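# Put the bottle upright in the shelf's lower compartment

## Task

Place the bottle standing on its base with the cap on top inside the lower compartment of the shelving unit, so that its entire base rests on that compartment's floor behind the front lip. It must stay there without the robot supporting it; at the end, release it and move the grippers away.

## Robot and tools

ROBOT. Two arms, left_arm and right_arm, each with six joints and a parallel gripper. The names are labels only and do not match sides of a camera image. Something may occasionally pull briefly on an object being held. Nothing may leave the table, and the arms must not collide with or push hard against each other.

FRAME. Result lines report each gripper's end_effector_position (metres) and end_effector_quat_wxyz in one shared scene frame. Its origin sits on the table surface midway between the arms; +z is up, +x points out across the table, and left_arm is on the +y side. Printed hand positions can be off, more so when an arm reaches far. The fingers extend along the gripper's +z axis and close along its y axis; the reported point lies between the finger pads, roughly 1 cm short of the tips.

execute_actions. Argument actions is a list holding zero or one item. An empty list commands nothing and returns the current state with camera pictures. An item with rows is a motion: rows is a list of 1 to 15 rows, steps is 1 to 15 (default 15), each step lasting 1/30 s. A motion must be at least 12 steps. Row k is applied on step k; if there are fewer rows than steps, the final row repeats. An item with only steps (up to 300) is a wait that sends nothing new. The optional boolean pictures requests images on a non-empty call. A refused call sends nothing.

ROW LAYOUT. Every row is one flat list of 14 numbers covering both arms, even when only one moves: left_arm waist, shoulder, elbow, wrist pitch, wrist yaw, wrist roll, opening, then the same seven for right_arm. The six joint values are absolute target angles in radians in each arm's own joint space, the same quantities shown in Joint positions. Ranges per arm: waist -2.880 to 2.880, shoulder 0.000 to 3.142, elbow 0.000 to 3.019, wrist pitch -1.693 to 1.571, wrist yaw -1.571 to 1.571, wrist roll -2.094 to 2.094. True limits may differ by up to 0.019 rad either way. A target more than 0.019 rad outside a range, and farther out than the joint's last reported angle, is refused; a target beyond the real end is clipped there and reported as "joint sent to its limit" (possibly referring to an earlier action). Missing that line does not prove more travel is available. Opening is an absolute value from -1 (closed) to +1 (fully open, 0.094 m pad gap).

MOTION LIMITS. Each step the target sent to a joint stays within a fixed margin of its measured angle: 0.264 rad waist, 0.32 shoulder, 0.276 elbow, 0.33 wrist pitch, 0.186 wrist yaw, 0.522 wrist roll. If the targets would move a gripper more than 70 mm from where it is measured, all that arm's targets are pulled back proportionally. So large moves need several calls.

TIMING. A result is captured 12 steps before its action ends; those last steps run while the next reply is being written. The simulation keeps running during replies, and arms keep chasing the last row sent until everything has nearly stopped or a step is HELD. A wait counts its steps from the previous result, including reply time. Gripper fingers still moving keep moving after that.

RESULT LINES. The state line shows each arm's pose. Joint positions and Joint velocities give, per arm, the six joints (rad, rad/s) and then the pad gap (m, m/s). grip_measured is the measured opening on the command scale; each gripper has its own fixed error of up to about 1 mm. Away from the ends of the scale, fingers are driven to where grip_measured would equal the command. To hold something, command about 0.03 below grip_measured for a firm grip, less for a light one. Finger force tops out near 50 to 62 N per pad (lower on some grippers, and less on parts under about 2 mm thick). "joint command not followed" means a clearance check altered or blocked joint targets on some steps; the rest of the row still ran. HELD marks steps where your row was partly or wholly not sent. Joint torques follow the Joint positions order without the gripper; they are raw drive outputs with offset, scale and noise, nonzero even with no load, so read them cautiously.

HEAT. Holding loads warms motors, even while you are replying. A MOTOR HOT line appears from 85 °C; at 100 °C that arm's motors and gripper release until cooled and the arm drops (OVER-TEMPERATURE FAULT). Avoid long static holds.

zoom_image. Arguments camera (cam_high, cam_low, cam_left_wrist, cam_right_wrist) and region [x0, y0, x1, y1] in that camera's pixels from its top-left corner, at most 504 by 504. cam_high and cam_low are 504x504; the wrist cameras are 616x616. It enlarges the latest image.

finished_scene. Argument scene is the number of the current scene. Call it only after the bottle stands on its own, the gripper is open and withdrawn. Replying without any tool call ends everything. Prefer smooth, efficient motion; avoid drops, slips, slams and hard shoves.

Each tool is called by a JSON object that holds its "method" and its "body", one argument or row to a line.

## Session

{"method": "execute_actions", "body": {
  "actions": []
}}

Scene clock: 0.00 s of 5800.00 s.
left_arm: end_effector_position=(+0.2421, +0.3269, +0.2657) grip_measured=+1.000 end_effector_quat_wxyz=(-0.495, +0.580, -0.506, +0.402) | right_arm: end_effector_position=(+0.4933, -0.2606, +0.4928) grip_measured=+1.000 end_effector_quat_wxyz=(+0.706, +0.017, +0.708, -0.028)
Joint positions: left_arm=[ 0.443  0.069  0.3   -0.425  0.263 -1.485  0.094] | right_arm=[-0.013  1.051  1.053 -0.005 -0.006 -0.016  0.094]
Joint velocities: left_arm=[-0.005  0.005 -0.002  0.002 -0.051 -0.051  0.   ] | right_arm=[-0.005  0.005 -0.007  0.007 -0.022 -0.037  0.   ]
Joint torques (N m, as the arm reports them, + toward a larger angle): no reading

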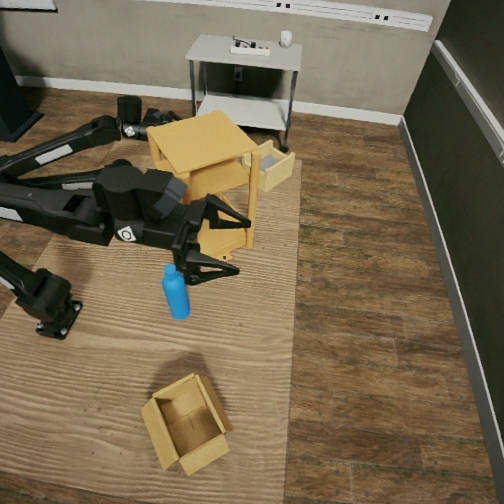

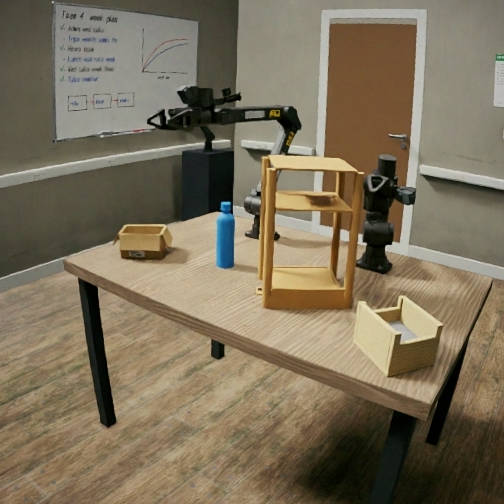

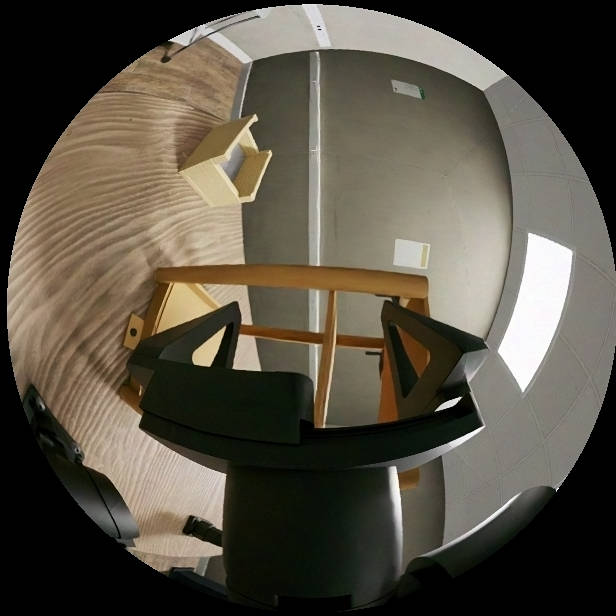

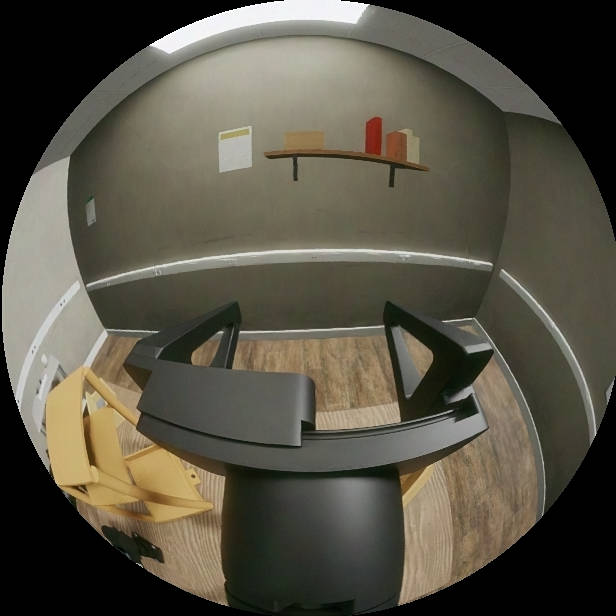

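{"method": "execute_actions", "body": {
  "actions": [
    {"rows":[[0.443,0.069,0.3,-0.425,0.263,-1.485,1,0,1.02,1.04,-0.1,0,0,1],[0.443,0.069,0.3,-0.425,0.263,-1.485,1,0.02,0.99,1.02,-0.2,0,0,1],[0.443,0.069,0.3,-0.425,0.263,-1.485,1,0.04,0.96,1.0,-0.3,0,0,1],[0.443,0.069,0.3,-0.425,0.263,-1.485,1,0.06,0.93,0.98,-0.4,0,0,1],[0.443,0.069,0.3,-0.425,0.263,-1.485,1,0.08,0.9,0.96,-0.5,0,0,1],[0.443,0.069,0.3,-0.425,0.263,-1.485,1,0.1,0.87,0.94,-0.6,0,0,1],[0.443,0.069,0.3,-0.425,0.263,-1.485,1,0.12,0.84,0.92,-0.7,0,0,1],[0.443,0.069,0.3,-0.425,0.263,-1.485,1,0.14,0.81,0.9,-0.8,0,0,1],[0.443,0.069,0.3,-0.425,0.263,-1.485,1,0.15,0.8,0.88,-0.9,0,0,1],[0.443,0.069,0.3,-0.425,0.263,-1.485,1,0.15,0.8,0.87,-1.0,0,0,1]]}
  ]
}}

{"method": "execute_actions", "body": {
  "actions": [
    {"steps":25}
  ],
  "pictures": true
}}

Scene clock: 1.00 s of 5800.00 s.
left_arm: end_effector_position=(+0.2421, +0.3269, +0.2657) grip_measured=+1.000 end_effector_quat_wxyz=(-0.495, +0.580, -0.506, +0.402) | right_arm: end_effector_position=(+0.4835, -0.2568, +0.4694) grip_measured=+1.000 end_effector_quat_wxyz=(+0.667, +0.017, +0.745, -0.024)
Joint positions: left_arm=[ 0.443  0.069  0.3   -0.425  0.263 -1.485  0.094] | right_arm=[-0.005  1.027  1.045 -0.128 -0.001 -0.013  0.094]
Joint velocities: left_arm=[-0.005 -0.005 -0.012 -0.012  0.022  0.037  0.   ] | right_arm=[ 0.23  -0.542 -0.217 -2.19   0.051 -0.051  0.   ]
Joint torques (N m, as the arm reports them, + toward a larger angle): left_arm=[-0.89  2.33 10.89  1.79  0.05  0.08] | right_arm=[  0.67 -10.76   6.87   1.56  -0.23   0.13]
Steps of this call (steps 1 to 27: nothing new was sent; steps 28 to 30: the first 3 steps of this action). Readings (joint positions):
28: left_arm=[0.443 0.069 0.300 -0.425 0.263 -1.485] | right_arm=[-0.012 1.049 1.053 -0.019 -0.004 -0.015]
29: left_arm=[0.443 0.069 0.300 -0.425 0.263 -1.485] | right_arm=[-0.011 1.041 1.052 -0.062 -0.002 -0.014]
30: the state above

Scene clock: 1.83 s of 5800.00 s.
left_arm: end_effector_position=(+0.2421, +0.3269, +0.2657) grip_measured=+1.000 end_effector_quat_wxyz=(-0.495, +0.580, -0.506, +0.402) | right_arm: end_effector_position=(+0.3073, -0.1943, +0.2816) grip_measured=+1.000 end_effector_quat_wxyz=(+0.321, -0.050, +0.946, +0.014)
Joint positions: left_arm=[ 0.443  0.069  0.3   -0.425  0.263 -1.485  0.094] | right_arm=[ 0.15   0.792  0.867 -0.991 -0.    -0.01   0.094]
Joint velocities: left_arm=[-0.005 -0.005 -0.002 -0.002  0.037  0.095  0.   ] | right_arm=[ 0.005 -0.005 -0.002 -0.027  0.007  0.022  0.   ]
Joint torques (N m, as the arm reports them, + toward a larger angle): left_arm=[-1.14  1.64 10.85  1.69  0.04  0.08] | right_arm=[-1.73 -2.63  9.21  1.16 -0.17  0.16]
Kept back: nothing.
Steps of this call (steps 1 to 12: the last 12 steps of your previous action; steps 13 to 25: the robot went on to your last target). Readings (joint positions):
1: left_arm=[0.443 0.069 0.300 -0.425 0.263 -1.485] | right_arm=[0.006 1.006 1.032 -0.209 -0.000 -0.012]
2: left_arm=[0.443 0.069 0.300 -0.425 0.263 -1.485] | right_arm=[0.021 0.979 1.014 -0.296 -0.000 -0.012]
4: left_arm=[0.443 0.069 0.300 -0.425 0.263 -1.485] | right_arm=[0.063 0.919 0.972 -0.473 -0.000 -0.012]
8: left_arm=[0.443 0.069 0.300 -0.425 0.263 -1.485] | right_arm=[0.139 0.810 0.900 -0.834 -0.000 -0.012]
25: the state above

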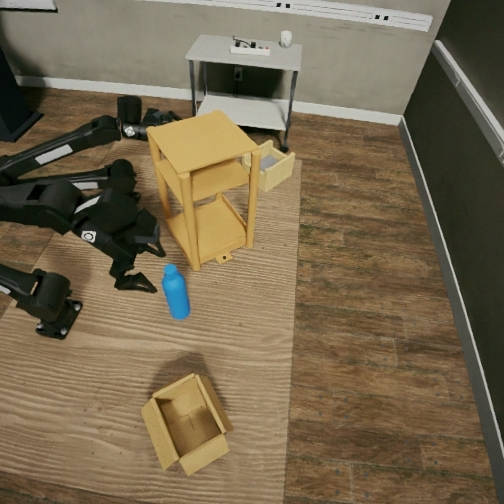

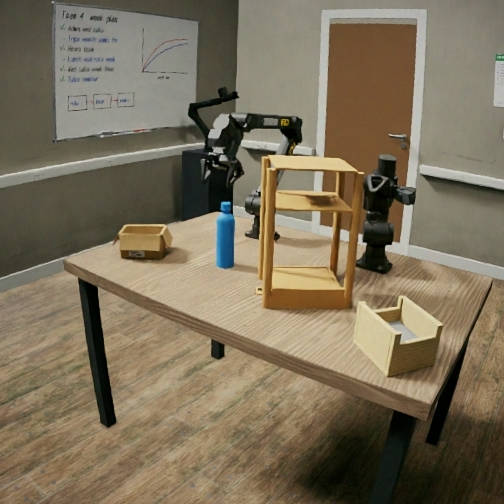

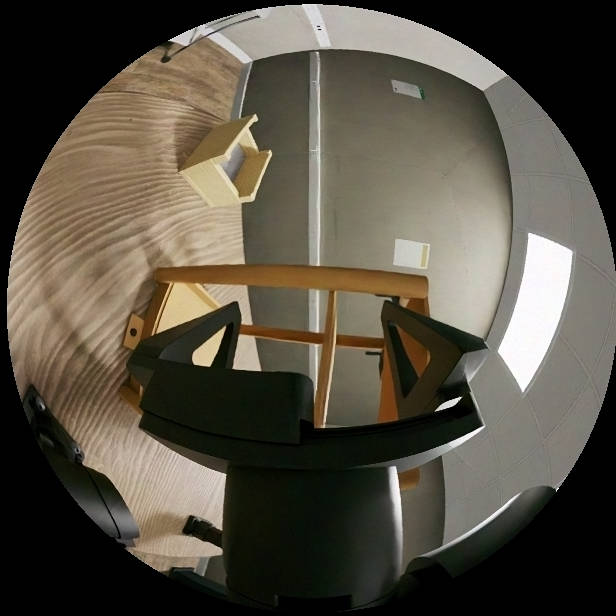

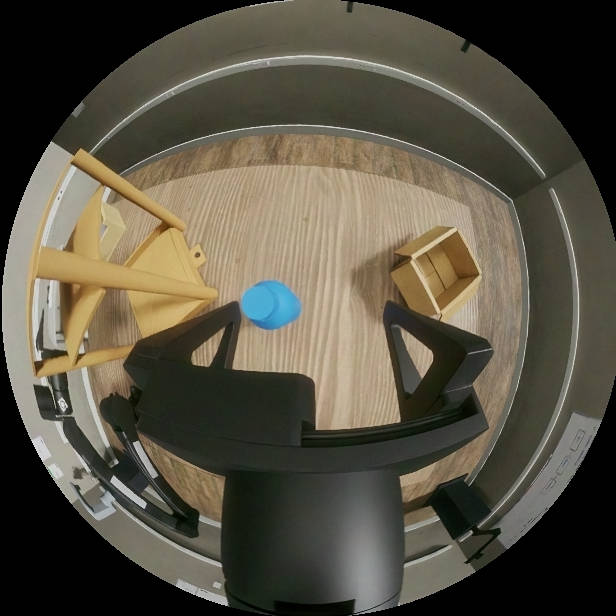

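{"method": "execute_actions", "body": {
  "actions": [
    {"rows":[[0.48,0.069,0.3,-0.425,0.263,-1.485,1,0.17,0.77,0.84,-0.9,0,0,1],[0.52,0.069,0.3,-0.425,0.263,-1.485,1,0.19,0.74,0.8,-0.82,0,0,1],[0.56,0.069,0.3,-0.425,0.263,-1.485,1,0.21,0.71,0.76,-0.74,0,0,1],[0.6,0.069,0.3,-0.425,0.263,-1.485,1,0.23,0.68,0.72,-0.66,0,0,1],[0.64,0.069,0.3,-0.425,0.263,-1.485,1,0.25,0.65,0.68,-0.58,0,0,1],[0.68,0.069,0.3,-0.425,0.263,-1.485,1,0.27,0.62,0.64,-0.5,0,0,1],[0.72,0.069,0.3,-0.425,0.263,-1.485,1,0.29,0.59,0.6,-0.44,0,0,1],[0.76,0.069,0.3,-0.425,0.263,-1.485,1,0.29,0.56,0.56,-0.38,0,0,1],[0.8,0.069,0.3,-0.425,0.263,-1.485,1,0.29,0.54,0.52,-0.32,0,0,1],[0.8,0.069,0.3,-0.425,0.263,-1.485,1,0.29,0.52,0.48,-0.26,0,0,1],[0.8,0.069,0.3,-0.425,0.263,-1.485,1,0.29,0.51,0.44,-0.21,0,0,1],[0.8,0.069,0.3,-0.425,0.263,-1.485,1,0.29,0.51,0.4,-0.16,0,0,1],[0.8,0.069,0.3,-0.425,0.263,-1.485,1,0.29,0.52,0.36,-0.11,0,0,1],[0.8,0.069,0.3,-0.425,0.263,-1.485,1,0.29,0.54,0.32,-0.06,0,0,1],[0.8,0.069,0.3,-0.425,0.263,-1.485,1,0.29,0.56,0.28,0.0,0,0,1]]}
  ]
}}

{"method": "execute_actions", "body": {
  "actions": [
    {"steps":30}
  ],
  "pictures": true
}}

Scene clock: 3.80 s of 5800.00 s.
left_arm: end_effector_position=(+0.2399, +0.3346, +0.2657) grip_measured=+1.000 end_effector_quat_wxyz=(-0.501, +0.588, -0.497, +0.395) | right_arm: end_effector_position=(+0.3189, -0.1885, +0.2857) grip_measured=+1.000 end_effector_quat_wxyz=(+0.366, -0.055, +0.929, +0.018)
Joint positions: left_arm=[ 0.475  0.069  0.3   -0.425  0.264 -1.485  0.094] | right_arm=[ 0.164  0.772  0.83  -0.878 -0.    -0.01   0.094]
Joint velocities: left_arm=[ 0.757 -0.005  0.007 -0.007  0.022  0.007  0.   ] | right_arm=[ 0.327 -0.484 -0.73   1.966 -0.007  0.007  0.   ]
Joint torques (N m, as the arm reports them, + toward a larger angle): left_arm=[ 3.09  2.15 11.    1.63 -0.05  0.08] | right_arm=[ 0.18 -6.17  7.06  1.31 -0.19  0.13]
Steps of this call (steps 1 to 15: the robot went on to your last target; steps 16 to 56: nothing new was sent; steps 57 to 59: the first 3 steps of this action). Readings (joint positions):
57: left_arm=[0.445 0.069 0.300 -0.425 0.263 -1.485] | right_arm=[0.151 0.790 0.864 -0.978 -0.000 -0.010]
58: left_arm=[0.455 0.069 0.300 -0.425 0.263 -1.485] | right_arm=[0.155 0.785 0.852 -0.938 -0.000 -0.010]
59: the state above

Scene clock: 4.80 s of 5800.00 s.
left_arm: end_effector_position=(+0.2016, +0.4116, +0.2657) grip_measured=+1.000 end_effector_quat_wxyz=(-0.560, +0.662, -0.393, +0.306) | right_arm: end_effector_position=(+0.3027, -0.1470, +0.2034) grip_measured=+1.000 end_effector_quat_wxyz=(+0.585, -0.099, +0.803, +0.066)
Joint positions: left_arm=[ 0.806  0.069  0.3   -0.425  0.263 -1.485  0.094] | right_arm=[ 0.291  0.566  0.269 -0.015 -0.    -0.01   0.094]
Joint velocities: left_arm=[ 0.005 -0.015 -0.012  0.002 -0.007 -0.007  0.   ] | right_arm=[-0.005 -0.015  0.002  0.007 -0.037 -0.007  0.   ]
Joint torques (N m, as the arm reports them, + toward a larger angle): left_arm=[-0.99  2.25 10.95  1.66  0.03  0.06] | right_arm=[-1.82 -1.04  9.92  2.52 -0.18  0.14]
Kept back: nothing.
Steps of this call (steps 1 to 12: the last 12 steps of your previous action; steps 13 to 30: the robot went on to your last target). Readings (joint positions):
1: left_arm=[0.505 0.069 0.300 -0.425 0.264 -1.485] | right_arm=[0.178 0.752 0.799 -0.809 0.000 -0.010]
2: left_arm=[0.544 0.069 0.300 -0.425 0.264 -1.485] | right_arm=[0.197 0.726 0.761 -0.736 0.000 -0.010]
4: left_arm=[0.634 0.069 0.300 -0.425 0.264 -1.485] | right_arm=[0.242 0.663 0.679 -0.590 0.000 -0.010]
8: left_arm=[0.788 0.069 0.300 -0.425 0.263 -1.485] | right_arm=[0.291 0.533 0.519 -0.337 -0.000 -0.010]
30: the state above

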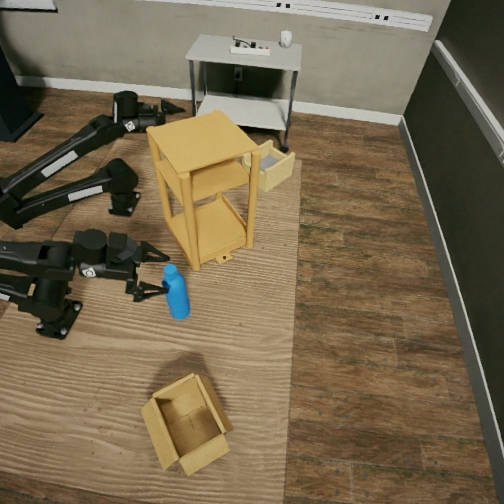

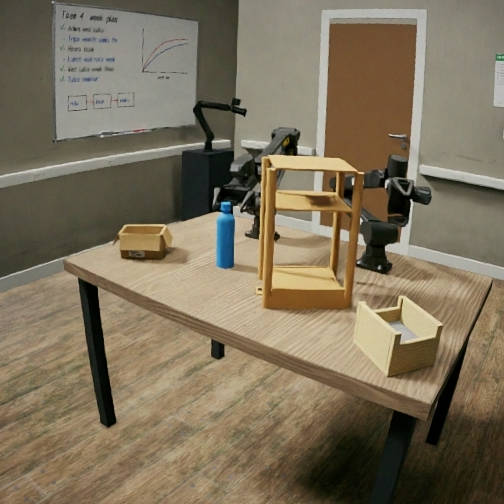

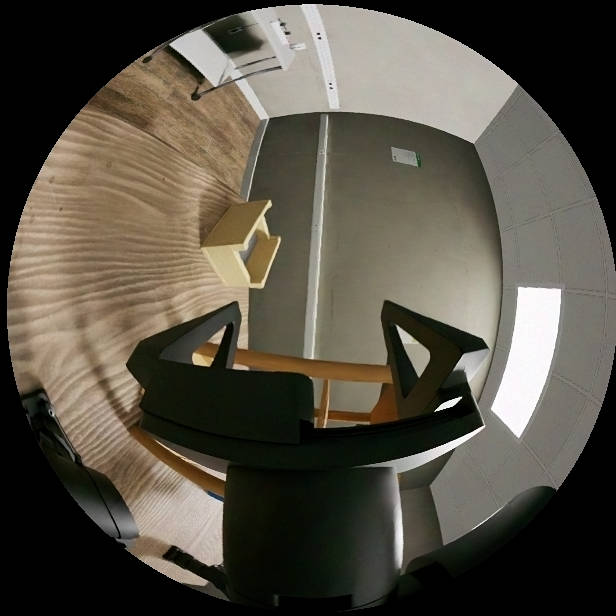

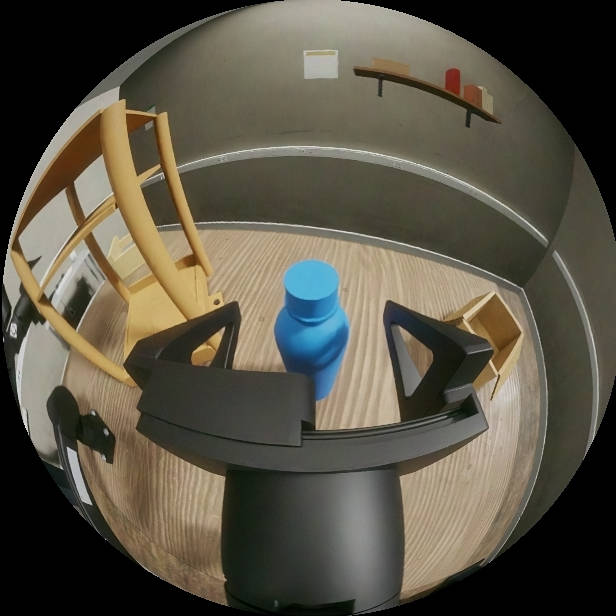

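{"method": "execute_actions", "body": {
  "actions": [
    {"rows":[[0.8,0.069,0.3,-0.425,0.263,-1.485,1,0.29,0.59,0.255,0.05,0,0,1],[0.8,0.069,0.3,-0.425,0.263,-1.485,1,0.29,0.62,0.23,0.11,0,0,1],[0.8,0.069,0.3,-0.425,0.263,-1.485,1,0.29,0.66,0.205,0.17,0,0,1],[0.8,0.069,0.3,-0.425,0.263,-1.485,1,0.29,0.7,0.185,0.23,0,0,1],[0.8,0.069,0.3,-0.425,0.263,-1.485,1,0.29,0.74,0.17,0.29,0,0,1],[0.8,0.069,0.3,-0.425,0.263,-1.485,1,0.29,0.78,0.155,0.34,0,0,1],[0.8,0.069,0.3,-0.425,0.263,-1.485,1,0.29,0.82,0.14,0.4,0,0,1],[0.8,0.069,0.3,-0.425,0.263,-1.485,1,0.29,0.865,0.13,0.45,0,0,1],[0.8,0.069,0.3,-0.425,0.263,-1.485,1,0.29,0.91,0.125,0.5,0,0,1],[0.8,0.069,0.3,-0.425,0.263,-1.485,1,0.29,0.955,0.12,0.55,0,0,1],[0.8,0.069,0.3,-0.425,0.263,-1.485,1,0.29,1.0,0.115,0.6,0,0,1],[0.8,0.069,0.3,-0.425,0.263,-1.485,1,0.29,1.045,0.115,0.65,0,0,1],[0.8,0.069,0.3,-0.425,0.263,-1.485,1,0.29,1.09,0.115,0.7,0,0,1],[0.8,0.069,0.3,-0.425,0.263,-1.485,1,0.29,1.125,0.115,0.74,0,0,1],[0.8,0.069,0.3,-0.425,0.263,-1.485,1,0.29,1.15,0.115,0.77,0,0,1]]}
  ]
}}

{"method": "execute_actions", "body": {
  "actions": [
    {"steps":30}
  ],
  "pictures": true
}}

Scene clock: 6.10 s of 5800.00 s.
left_arm: end_effector_position=(+0.2016, +0.4116, +0.2657) grip_measured=+1.000 end_effector_quat_wxyz=(-0.560, +0.662, -0.393, +0.306) | right_arm: end_effector_position=(+0.3067, -0.1461, +0.2059) grip_measured=+1.000 end_effector_quat_wxyz=(+0.602, -0.097, +0.790, +0.068)
Joint positions: left_arm=[ 0.806  0.069  0.3   -0.425  0.263 -1.485  0.094] | right_arm=[ 0.291  0.587  0.253  0.066 -0.    -0.01   0.094]
Joint velocities: left_arm=[-0.005  0.015 -0.012 -0.017  0.007 -0.022  0.   ] | right_arm=[-0.015  0.513 -0.31   1.492 -0.022 -0.022  0.   ]
Joint torques (N m, as the arm reports them, + toward a larger angle): left_arm=[-1.21  2.25 11.    1.72  0.04  0.13] | right_arm=[-1.83  3.52  6.79  1.75 -0.17  0.14]
Steps of this call (steps 1 to 15: the robot went on to your last target; steps 16 to 36: nothing new was sent; steps 37 to 39: the first 3 steps of this action). Readings (joint positions):
37: left_arm=[0.806 0.069 0.300 -0.425 0.263 -1.485] | right_arm=[0.291 0.568 0.268 -0.006 -0.000 -0.010]
38: left_arm=[0.806 0.069 0.300 -0.425 0.263 -1.485] | right_arm=[0.291 0.574 0.262 0.021 -0.000 -0.010]
39: the state above

Scene clock: 7.10 s of 5800.00 s.
left_arm: end_effector_position=(+0.2016, +0.4116, +0.2657) grip_measured=+1.000 end_effector_quat_wxyz=(-0.560, +0.662, -0.393, +0.306) | right_arm: end_effector_position=(+0.3250, -0.1417, +0.1056) grip_measured=+1.000 end_effector_quat_wxyz=(+0.595, -0.098, +0.795, +0.068)
Joint positions: left_arm=[ 0.806  0.069  0.3   -0.425  0.263 -1.485  0.094] | right_arm=[ 0.291  1.157  0.116  0.755 -0.    -0.01   0.094]
Joint velocities: left_arm=[-0.015 -0.005  0.022  0.017  0.051 -0.037  0.   ] | right_arm=[-0.005  0.005 -0.007  0.007  0.007  0.022  0.   ]
Joint torques (N m, as the arm reports them, + toward a larger angle): left_arm=[-1.41  2.15 11.03  1.73 -0.03  0.09] | right_arm=[-1.87 -4.5   5.3   2.54 -0.17  0.14]
Kept back: nothing.
Steps of this call (steps 1 to 12: the last 12 steps of your previous action; steps 13 to 30: the robot went on to your last target). Readings (joint positions):
1: left_arm=[0.806 0.069 0.300 -0.425 0.263 -1.485] | right_arm=[0.291 0.610 0.239 0.118 -0.000 -0.010]
2: left_arm=[0.806 0.069 0.300 -0.425 0.263 -1.485] | right_arm=[0.291 0.642 0.223 0.174 -0.000 -0.010]
4: left_arm=[0.806 0.069 0.300 -0.425 0.263 -1.485] | right_arm=[0.291 0.726 0.187 0.281 -0.000 -0.010]
8: left_arm=[0.806 0.069 0.300 -0.425 0.263 -1.485] | right_arm=[0.291 0.921 0.128 0.479 -0.000 -0.010]
30: the state above

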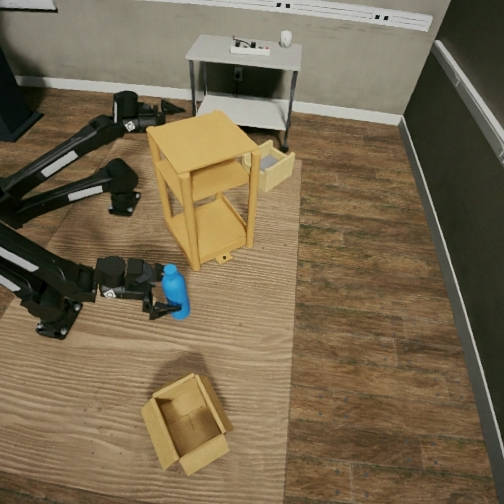

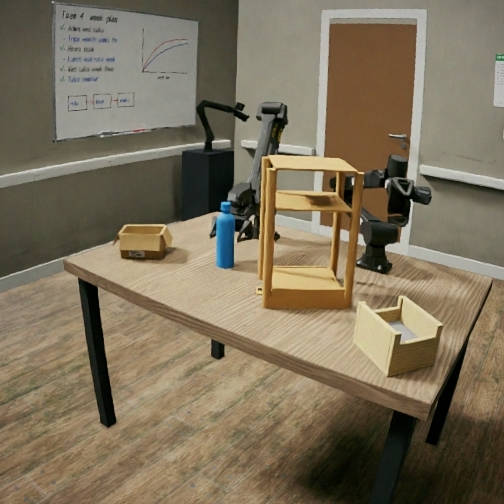

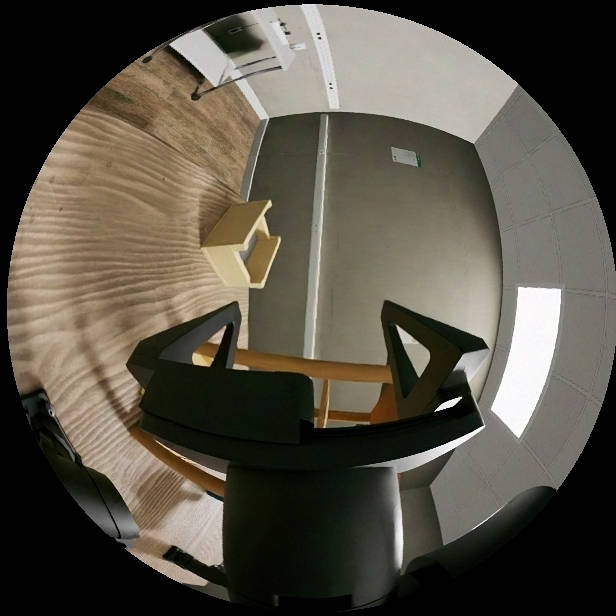

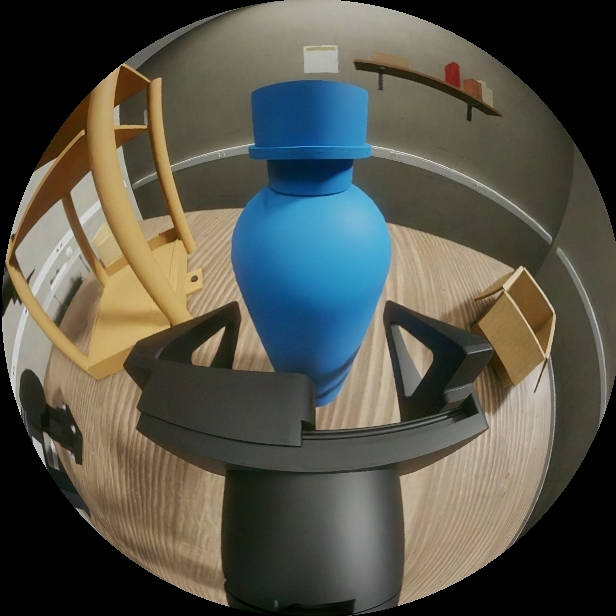

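{"method": "execute_actions", "body": {
  "actions": [
    {"rows":[[0.8,0.069,0.3,-0.425,0.263,-1.485,1,0.29,1.15,0.115,0.77,0,0,0.8],[0.8,0.069,0.3,-0.425,0.263,-1.485,1,0.29,1.15,0.115,0.77,0,0,0.65],[0.8,0.069,0.3,-0.425,0.263,-1.485,1,0.29,1.15,0.115,0.77,0,0,0.5],[0.8,0.069,0.3,-0.425,0.263,-1.485,1,0.29,1.15,0.115,0.77,0,0,0.4],[0.8,0.069,0.3,-0.425,0.263,-1.485,1,0.29,1.15,0.115,0.77,0,0,0.3],[0.8,0.069,0.3,-0.425,0.263,-1.485,1,0.29,1.15,0.115,0.77,0,0,0.2],[0.8,0.069,0.3,-0.425,0.263,-1.485,1,0.29,1.15,0.115,0.77,0,0,0.1],[0.8,0.069,0.3,-0.425,0.263,-1.485,1,0.29,1.15,0.115,0.77,0,0,0.0]]}
  ]
}}

{"method": "execute_actions", "body": {
  "actions": [
    {"steps":20}
  ],
  "pictures": true
}}

{"method": "zoom_image", "body": {
  "camera": "cam_high",
  "region": [80, 90, 320, 340]
}}

{"method": "zoom_image", "body": {
  "camera": "cam_low",
  "region": [190, 140, 390, 320]
}}

Scene clock: 9.27 s of 5800.00 s.
left_arm: end_effector_position=(+0.2016, +0.4116, +0.2657) grip_measured=+1.000 end_effector_quat_wxyz=(-0.560, +0.662, -0.393, +0.306) | right_arm: end_effector_position=(+0.3250, -0.1417, +0.1056) grip_measured=+0.591 end_effector_quat_wxyz=(+0.595, -0.098, +0.795, +0.068)
Joint positions: left_arm=[ 0.806  0.069  0.3   -0.425  0.263 -1.485  0.094] | right_arm=[ 0.291  1.157  0.116  0.755 -0.    -0.01   0.075]
Joint velocities: left_arm=[-0.005 -0.005 -0.017 -0.017 -0.066 -0.081  0.   ] | right_arm=[-0.005 -0.005 -0.012 -0.002  0.037  0.081 -0.18 ]
Joint torques (N m, as the arm reports them, + toward a larger angle): left_arm=[-2.05  1.46 11.21  1.73  0.02  0.08] | right_arm=[-1.88 -4.47  5.29  2.53 -0.17  0.14]
Steps of this call (steps 1 to 15: the robot went on to your last target; steps 16 to 62: nothing new was sent; steps 63 to 65: the first 3 steps of this action). Readings (joint positions):
63: left_arm=[0.806 0.069 0.300 -0.425 0.263 -1.485] | right_arm=[0.291 1.157 0.116 0.755 -0.000 -0.010]
64: left_arm=[0.806 0.069 0.300 -0.425 0.263 -1.485] | right_arm=[0.291 1.157 0.116 0.755 -0.000 -0.010]
65: the state above

Scene clock: 9.93 s of 5800.00 s.
left_arm: end_effector_position=(+0.2016, +0.4116, +0.2657) grip_measured=+1.000 end_effector_quat_wxyz=(-0.560, +0.662, -0.393, +0.306) | right_arm: end_effector_position=(+0.3250, -0.1417, +0.1056) grip_measured=+0.242 end_effector_quat_wxyz=(+0.595, -0.098, +0.795, +0.068)
Joint positions: left_arm=[ 0.806  0.069  0.3   -0.425  0.263 -1.485  0.094] | right_arm=[ 0.291  1.157  0.116  0.755 -0.    -0.01   0.058]
Joint velocities: left_arm=[-0.015 -0.015 -0.012  0.017 -0.007  0.007  0.   ] | right_arm=[-0.015  0.005 -0.007  0.007 -0.022  0.007 -0.001]
Joint torques (N m, as the arm reports them, + toward a larger angle): left_arm=[-0.97  2.22 10.92  1.72  0.    0.13] | right_arm=[-1.87 -4.48  5.29  2.54 -0.17  0.14]
Kept back: nothing.
Steps of this call (steps 1 to 12: the last 12 steps of your previous action; steps 13 to 15: the robot went on to your last target; steps 16 to 20: nothing new was sent). Readings (joint positions):
1: left_arm=[0.806 0.069 0.300 -0.425 0.263 -1.485] | right_arm=[0.291 1.157 0.116 0.755 -0.000 -0.010]
2: left_arm=[0.806 0.069 0.300 -0.425 0.263 -1.485] | right_arm=[0.291 1.157 0.116 0.755 -0.000 -0.010]
4: left_arm=[0.806 0.069 0.300 -0.425 0.263 -1.485] | right_arm=[0.291 1.157 0.116 0.755 -0.000 -0.010]
8: left_arm=[0.806 0.069 0.300 -0.425 0.263 -1.485] | right_arm=[0.291 1.157 0.116 0.755 -0.000 -0.010]
20: the state above
All arms were judged still, so your last target was given up. Only a new action makes them travel on or press farther. Fingers that are still opening or closing keep moving.

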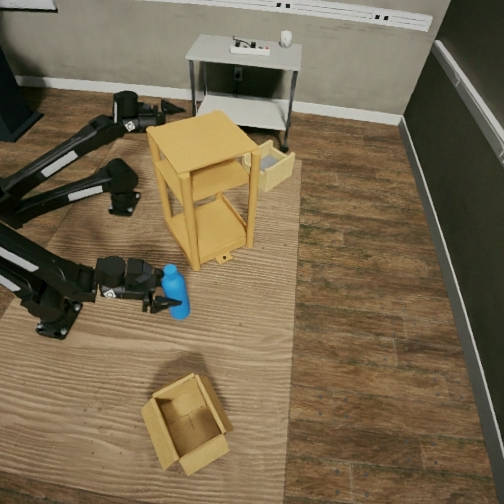

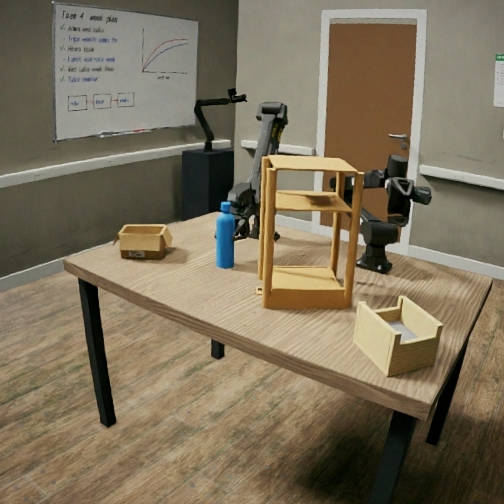

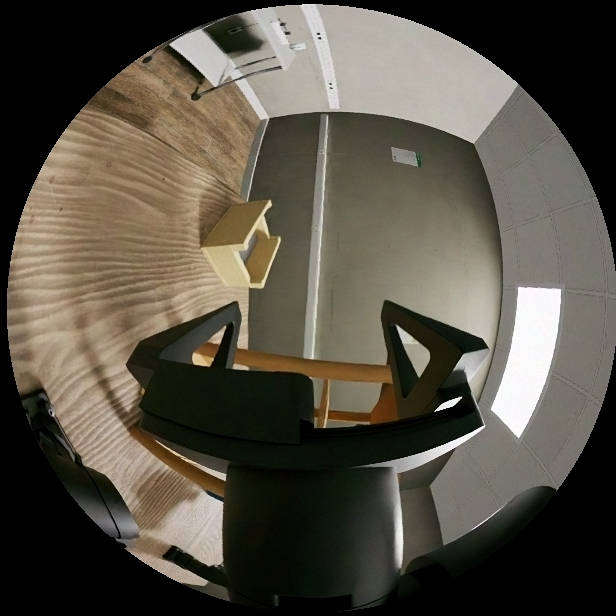

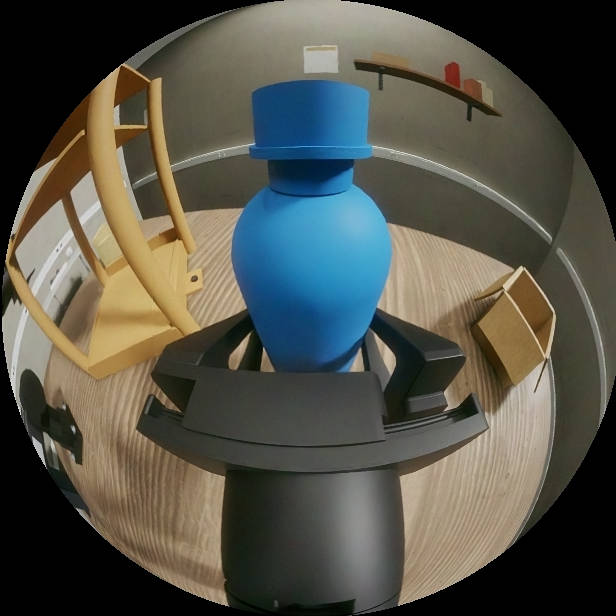

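Region (80, 90, 320, 340) of cam_high's 504x504 image, scaled by 2.016, with more detail than that image has; it fills the left 484 columns of this view, and the rest is white.

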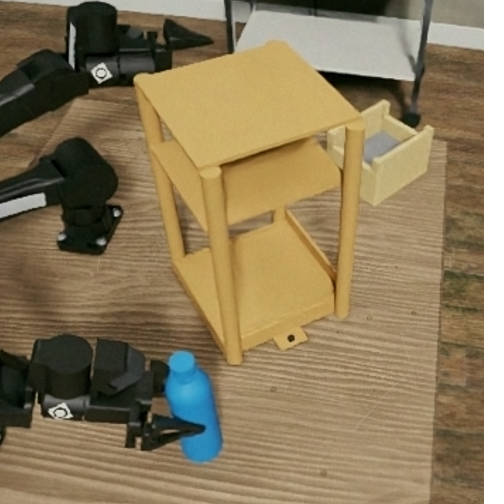

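Region (190, 140, 390, 320) of cam_low's 504x504 image, scaled by 2.520, with more detail than that image has; it fills the top 454 rows of this view, and the rest is white.

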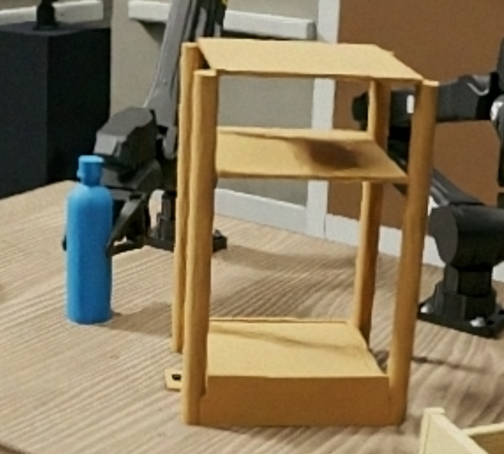

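{"method": "execute_actions", "body": {
  "actions": [
    {"rows":[[0.8,0.069,0.3,-0.425,0.263,-1.485,1,0.29,1.12,0.13,0.74,0,0,0.19],[0.8,0.069,0.3,-0.425,0.263,-1.485,1,0.29,1.09,0.135,0.71,0,0,0.19],[0.8,0.069,0.3,-0.425,0.263,-1.485,1,0.29,1.06,0.14,0.67,0,0,0.19],[0.8,0.069,0.3,-0.425,0.263,-1.485,1,0.29,1.03,0.147,0.63,0,0,0.19],[0.8,0.069,0.3,-0.425,0.263,-1.485,1,0.29,1.0,0.154,0.6,0,0,0.19],[0.8,0.069,0.3,-0.425,0.263,-1.485,1,0.3,0.97,0.16,0.56,0,0,0.19],[0.8,0.069,0.3,-0.425,0.263,-1.485,1,0.32,0.94,0.168,0.52,0,0,0.19],[0.8,0.069,0.3,-0.425,0.263,-1.485,1,0.35,0.91,0.176,0.48,0,0,0.19],[0.8,0.069,0.3,-0.425,0.263,-1.485,1,0.38,0.88,0.185,0.45,0,0,0.19],[0.8,0.069,0.3,-0.425,0.263,-1.485,1,0.42,0.87,0.185,0.44,0,0,0.19],[0.8,0.069,0.3,-0.425,0.263,-1.485,1,0.46,0.87,0.185,0.44,0,0,0.19],[0.8,0.069,0.3,-0.425,0.263,-1.485,1,0.5,0.87,0.185,0.44,0,0,0.19],[0.8,0.069,0.3,-0.425,0.263,-1.485,1,0.54,0.87,0.185,0.44,0,0,0.19],[0.8,0.069,0.3,-0.425,0.263,-1.485,1,0.58,0.87,0.185,0.44,0,0,0.19],[0.8,0.069,0.3,-0.425,0.263,-1.485,1,0.62,0.87,0.185,0.44,0,0,0.19]]}
  ]
}}

{"method": "execute_actions", "body": {
  "actions": [
    {"rows":[[0.8,0.069,0.3,-0.425,0.263,-1.485,1,0.66,0.87,0.185,0.44,0,0,0.19],[0.8,0.069,0.3,-0.425,0.263,-1.485,1,0.7,0.87,0.185,0.44,0,0,0.19],[0.8,0.069,0.3,-0.425,0.263,-1.485,1,0.74,0.87,0.185,0.44,0,0,0.19],[0.8,0.069,0.3,-0.425,0.263,-1.485,1,0.78,0.87,0.185,0.44,0,0,0.19],[0.8,0.069,0.3,-0.425,0.263,-1.485,1,0.82,0.87,0.185,0.44,0,0,0.19],[0.8,0.069,0.3,-0.425,0.263,-1.485,1,0.86,0.87,0.185,0.44,0,0,0.19],[0.8,0.069,0.3,-0.425,0.263,-1.485,1,0.89,0.87,0.185,0.44,0,0,0.19],[0.8,0.069,0.3,-0.425,0.263,-1.485,1,0.91,0.87,0.185,0.44,0,0,0.19]],"steps":12}
  ]
}}

{"method": "execute_actions", "body": {
  "actions": [
    {"steps":25}
  ],
  "pictures": true
}}

{"method": "zoom_image", "body": {
  "camera": "cam_low",
  "region": [190, 140, 390, 320]
}}

Scene clock: 12.77 s of 5800.00 s.
left_arm: end_effector_position=(+0.2016, +0.4116, +0.2657) grip_measured=+1.000 end_effector_quat_wxyz=(-0.560, +0.662, -0.393, +0.306) | right_arm: end_effector_position=(+0.3234, -0.1421, +0.1064) grip_measured=+0.242 end_effector_quat_wxyz=(+0.592, -0.098, +0.797, +0.067)
Joint positions: left_arm=[ 0.806  0.069  0.3   -0.425  0.263 -1.485  0.094] | right_arm=[ 0.291  1.131  0.116  0.722 -0.    -0.01   0.058]
Joint velocities: left_arm=[-0.005 -0.005  0.002 -0.002 -0.007 -0.022  0.   ] | right_arm=[-0.015 -0.542  0.032 -0.808  0.007 -0.007  0.   ]
Joint torques (N m, as the arm reports them, + toward a larger angle): left_arm=[-1.26  1.66 10.97  1.79  0.02  0.1 ] | right_arm=[-1.79 -7.02  7.35  2.16 -0.17  0.14]
Steps of this call (steps 1 to 82: nothing new was sent; steps 83 to 85: the first 3 steps of this action). Readings (joint positions):
83: left_arm=[0.806 0.069 0.300 -0.425 0.263 -1.485] | right_arm=[0.291 1.155 0.116 0.753 -0.000 -0.010]
84: left_arm=[0.806 0.069 0.300 -0.425 0.263 -1.485] | right_arm=[0.291 1.147 0.116 0.743 -0.000 -0.010]
85: the state above

Scene clock: 13.17 s of 5800.00 s.
left_arm: end_effector_position=(+0.2016, +0.4116, +0.2657) grip_measured=+1.000 end_effector_quat_wxyz=(-0.560, +0.662, -0.393, +0.306) | right_arm: end_effector_position=(+0.2801, -0.0652, +0.1314) grip_measured=+0.242 end_effector_quat_wxyz=(+0.575, -0.197, +0.782, +0.139)
Joint positions: left_arm=[ 0.806  0.069  0.3   -0.425  0.263 -1.485  0.094] | right_arm=[ 0.54   0.871  0.127  0.44   0.002 -0.01   0.058]
Joint velocities: left_arm=[-0.005 -0.005 -0.017  0.012  0.051  0.007  0.   ] | right_arm=[ 1.284  0.024  0.046 -0.056 -0.037  0.007  0.001]
Joint torques (N m, as the arm reports them, + toward a larger angle): left_arm=[-1.56  2.21 11.09  1.85  0.06  0.07] | right_arm=[-1.68 -2.09 11.41  2.18 -0.26  0.14]
Kept back: the last 12 steps of this action.
Steps of this call (steps 1 to 12: the last 12 steps of your previous action). Readings (joint positions):
1: left_arm=[0.806 0.069 0.300 -0.425 0.263 -1.485] | right_arm=[0.291 1.109 0.116 0.692 -0.000 -0.010]
2: left_arm=[0.806 0.069 0.300 -0.425 0.263 -1.485] | right_arm=[0.291 1.081 0.116 0.658 -0.000 -0.010]
4: left_arm=[0.806 0.069 0.300 -0.425 0.263 -1.485] | right_arm=[0.293 1.018 0.116 0.587 0.000 -0.010]
8: left_arm=[0.806 0.069 0.300 -0.425 0.263 -1.485] | right_arm=[0.371 0.896 0.119 0.462 0.004 -0.010]
12: the state above

Scene clock: 14.00 s of 5800.00 s.
left_arm: end_effector_position=(+0.2016, +0.4116, +0.2657) grip_measured=+1.000 end_effector_quat_wxyz=(-0.560, +0.662, -0.393, +0.306) | right_arm: end_effector_position=(+0.1994, +0.0364, +0.1306) grip_measured=+0.242 end_effector_quat_wxyz=(+0.537, -0.341, +0.732, +0.244)
Joint positions: left_arm=[ 0.806  0.069  0.3   -0.425  0.263 -1.485  0.094] | right_arm=[ 0.916  0.871  0.128  0.434 -0.002 -0.01   0.058]
Joint velocities: left_arm=[-0.005  0.005 -0.002 -0.012 -0.022 -0.051  0.   ] | right_arm=[ 0.015 -0.024  0.002 -0.012  0.007 -0.022  0.   ]
Joint torques (N m, as the arm reports them, + toward a larger angle): left_arm=[-1.16  1.77 10.95  1.84  0.05  0.09] | right_arm=[-2.2  -2.02 11.6   2.18 -0.05  0.14]
Kept back: nothing.
Steps of this call (steps 1 to 12: the last 12 steps of your previous action; steps 13 to 25: the robot went on to your last target). Readings (joint positions):
1: left_arm=[0.806 0.069 0.300 -0.425 0.263 -1.485] | right_arm=[0.583 0.871 0.128 0.438 0.001 -0.010]
2: left_arm=[0.806 0.069 0.300 -0.425 0.263 -1.485] | right_arm=[0.625 0.871 0.128 0.438 0.001 -0.010]
4: left_arm=[0.806 0.069 0.300 -0.425 0.263 -1.485] | right_arm=[0.706 0.871 0.128 0.436 -0.000 -0.010]
8: left_arm=[0.806 0.069 0.300 -0.425 0.263 -1.485] | right_arm=[0.859 0.871 0.128 0.435 -0.001 -0.010]
25: the state above

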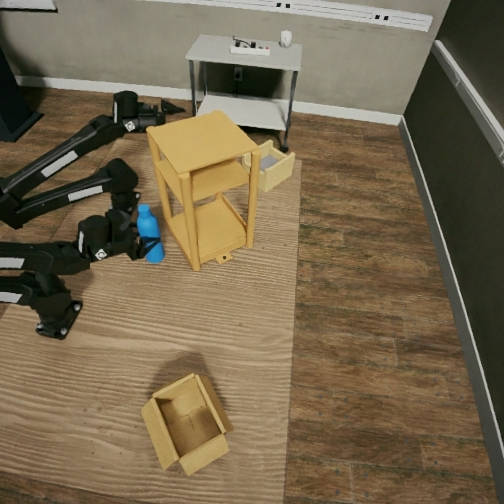

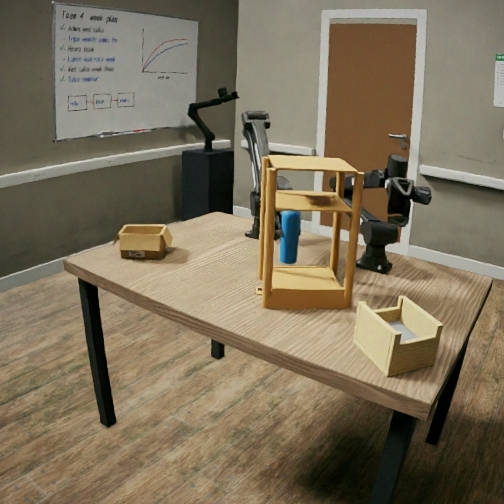

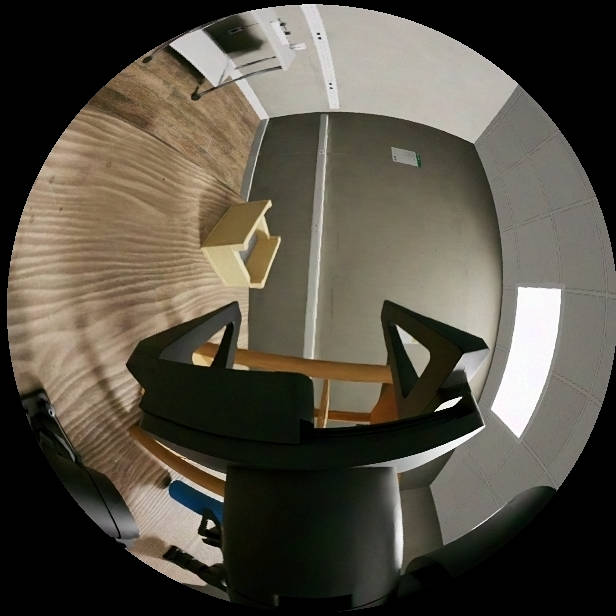

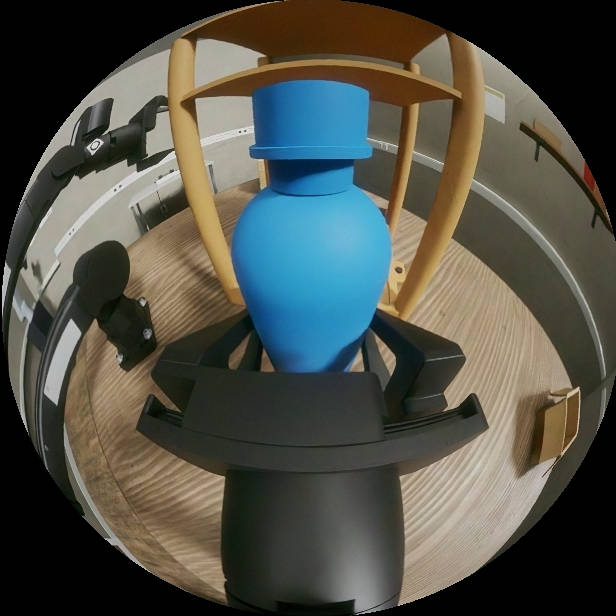

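Region (190, 140, 390, 320) of cam_low's 504x504 image, scaled by 2.520, with more detail than that image has; it fills the top 454 rows of this view, and the rest is white.

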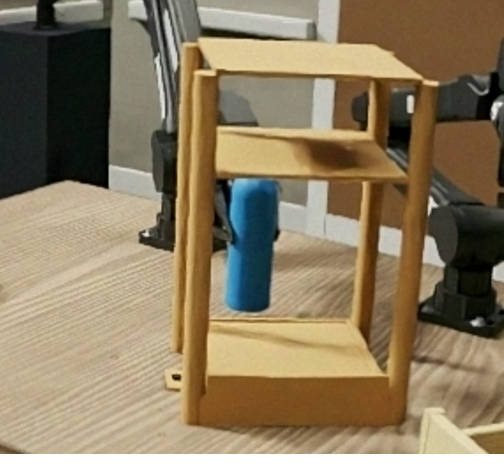

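{"method": "execute_actions", "body": {
  "actions": [
    {"rows":[[0.8,0.069,0.3,-0.425,0.263,-1.485,1,0.9,0.87,0.21,0.445,0,0,0.19],[0.8,0.069,0.3,-0.425,0.263,-1.485,1,0.9,0.87,0.225,0.45,0,0,0.19],[0.8,0.069,0.3,-0.425,0.263,-1.485,1,0.9,0.88,0.24,0.455,0,0,0.19],[0.8,0.069,0.3,-0.425,0.263,-1.485,1,0.9,0.9,0.25,0.465,0,0,0.19],[0.8,0.069,0.3,-0.425,0.263,-1.485,1,0.9,0.92,0.26,0.475,0,0,0.19],[0.8,0.069,0.3,-0.425,0.263,-1.485,1,0.9,0.94,0.27,0.485,0,0,0.19],[0.8,0.069,0.3,-0.425,0.263,-1.485,1,0.9,0.96,0.28,0.495,0,0,0.19],[0.8,0.069,0.3,-0.425,0.263,-1.485,1,0.9,0.98,0.29,0.505,0,0,0.19],[0.8,0.069,0.3,-0.425,0.263,-1.485,1,0.9,1.0,0.3,0.515,0,0,0.19],[0.8,0.069,0.3,-0.425,0.263,-1.485,1,0.9,1.02,0.31,0.525,0,0,0.19],[0.8,0.069,0.3,-0.425,0.263,-1.485,1,0.9,1.04,0.32,0.535,0,0,0.19],[0.8,0.069,0.3,-0.425,0.263,-1.485,1,0.9,1.065,0.328,0.545,0,0,0.19]]}
  ]
}}

{"method": "execute_actions", "body": {
  "actions": [
    {"steps":28}
  ],
  "pictures": true
}}

Scene clock: 16.43 s of 5800.00 s.
left_arm: end_effector_position=(+0.2016, +0.4116, +0.2657) grip_measured=+1.000 end_effector_quat_wxyz=(-0.560, +0.662, -0.393, +0.306) | right_arm: end_effector_position=(+0.2026, +0.0382, +0.1352) grip_measured=+0.242 end_effector_quat_wxyz=(+0.540, -0.339, +0.731, +0.245)
Joint positions: left_arm=[ 0.806  0.069  0.3   -0.425  0.263 -1.485  0.094] | right_arm=[ 0.912  0.874  0.138  0.434 -0.002 -0.01   0.058]
Joint velocities: left_arm=[-0.005  0.005 -0.002 -0.007  0.022 -0.081  0.   ] | right_arm=[-0.044  0.073  0.222 -0.022  0.007 -0.007  0.   ]
Joint torques (N m, as the arm reports them, + toward a larger angle): left_arm=[-1.62  2.   11.02  1.7   0.01  0.07] | right_arm=[-2.35 -1.79 14.12  2.76 -0.06  0.14]
Steps of this call (steps 1 to 15: the robot went on to your last target; steps 16 to 70: nothing new was sent; steps 71 to 73: the first 3 steps of this action). Readings (joint positions):
71: left_arm=[0.806 0.069 0.300 -0.425 0.263 -1.485] | right_arm=[0.915 0.872 0.129 0.434 -0.002 -0.010]
72: left_arm=[0.806 0.069 0.300 -0.425 0.263 -1.485] | right_arm=[0.914 0.872 0.132 0.434 -0.002 -0.010]
73: the state above

Scene clock: 17.37 s of 5800.00 s.
left_arm: end_effector_position=(+0.2016, +0.4116, +0.2657) grip_measured=+1.000 end_effector_quat_wxyz=(-0.560, +0.662, -0.393, +0.306) | right_arm: end_effector_position=(+0.2401, +0.0795, +0.1536) grip_measured=+0.242 end_effector_quat_wxyz=(+0.547, -0.335, +0.726, +0.247)
Joint positions: left_arm=[ 0.806  0.069  0.3   -0.425  0.263 -1.485  0.094] | right_arm=[ 0.909  1.077  0.278  0.514 -0.002 -0.01   0.058]
Joint velocities: left_arm=[ 0.005 -0.005  0.007 -0.002 -0.007 -0.051  0.   ] | right_arm=[-0.005 -0.005 -0.002 -0.022 -0.022 -0.037 -0.001]
Joint torques (N m, as the arm reports them, + toward a larger angle): left_arm=[-1.33  1.53 11.04  1.69  0.01  0.12] | right_arm=[-2.42 -5.72 10.77  3.16 -0.06  0.14]
Kept back: nothing.
Steps of this call (steps 1 to 12: the last 12 steps of your previous action; steps 13 to 28: the robot went on to your last target). Readings (joint positions):
1: left_arm=[0.806 0.069 0.300 -0.425 0.263 -1.485] | right_arm=[0.911 0.879 0.148 0.434 -0.002 -0.010]
2: left_arm=[0.806 0.069 0.300 -0.425 0.263 -1.485] | right_arm=[0.910 0.888 0.161 0.435 -0.002 -0.010]
4: left_arm=[0.806 0.069 0.300 -0.425 0.263 -1.485] | right_arm=[0.909 0.920 0.191 0.446 -0.002 -0.010]
8: left_arm=[0.806 0.069 0.300 -0.425 0.263 -1.485] | right_arm=[0.909 1.004 0.248 0.486 -0.002 -0.010]
28: the state above

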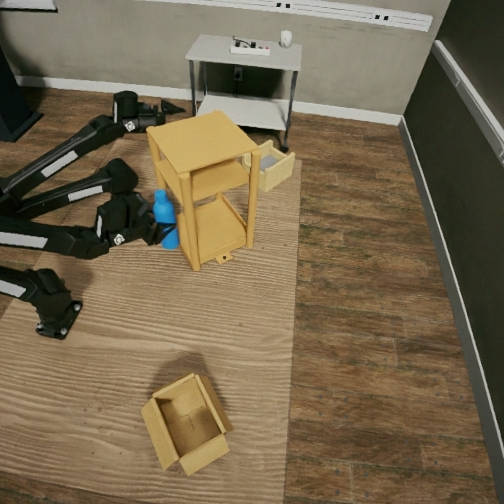

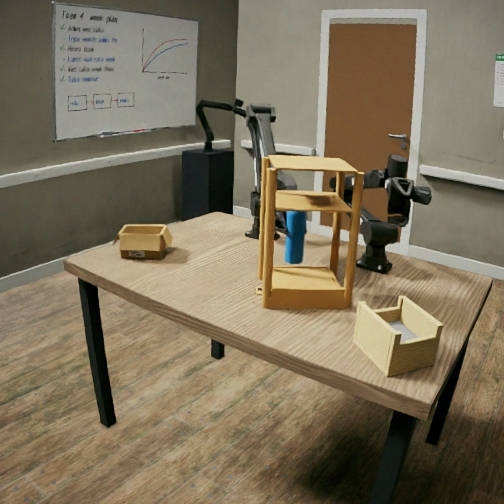

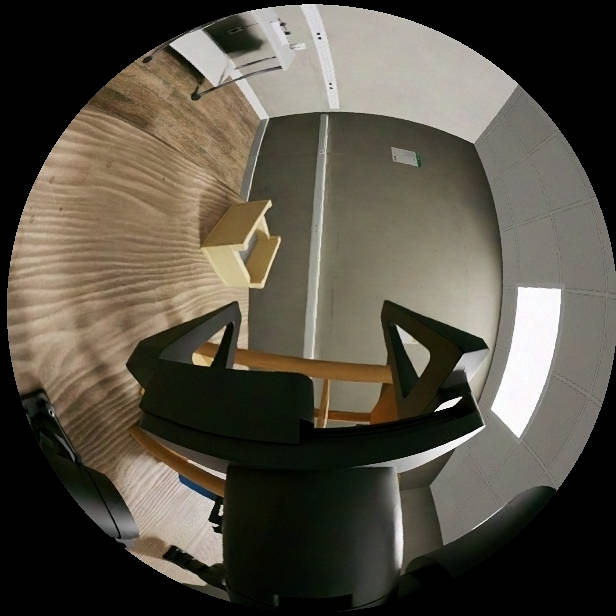

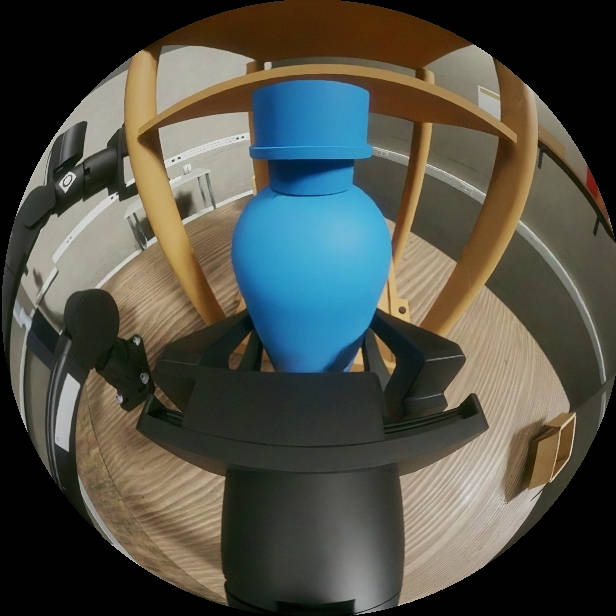

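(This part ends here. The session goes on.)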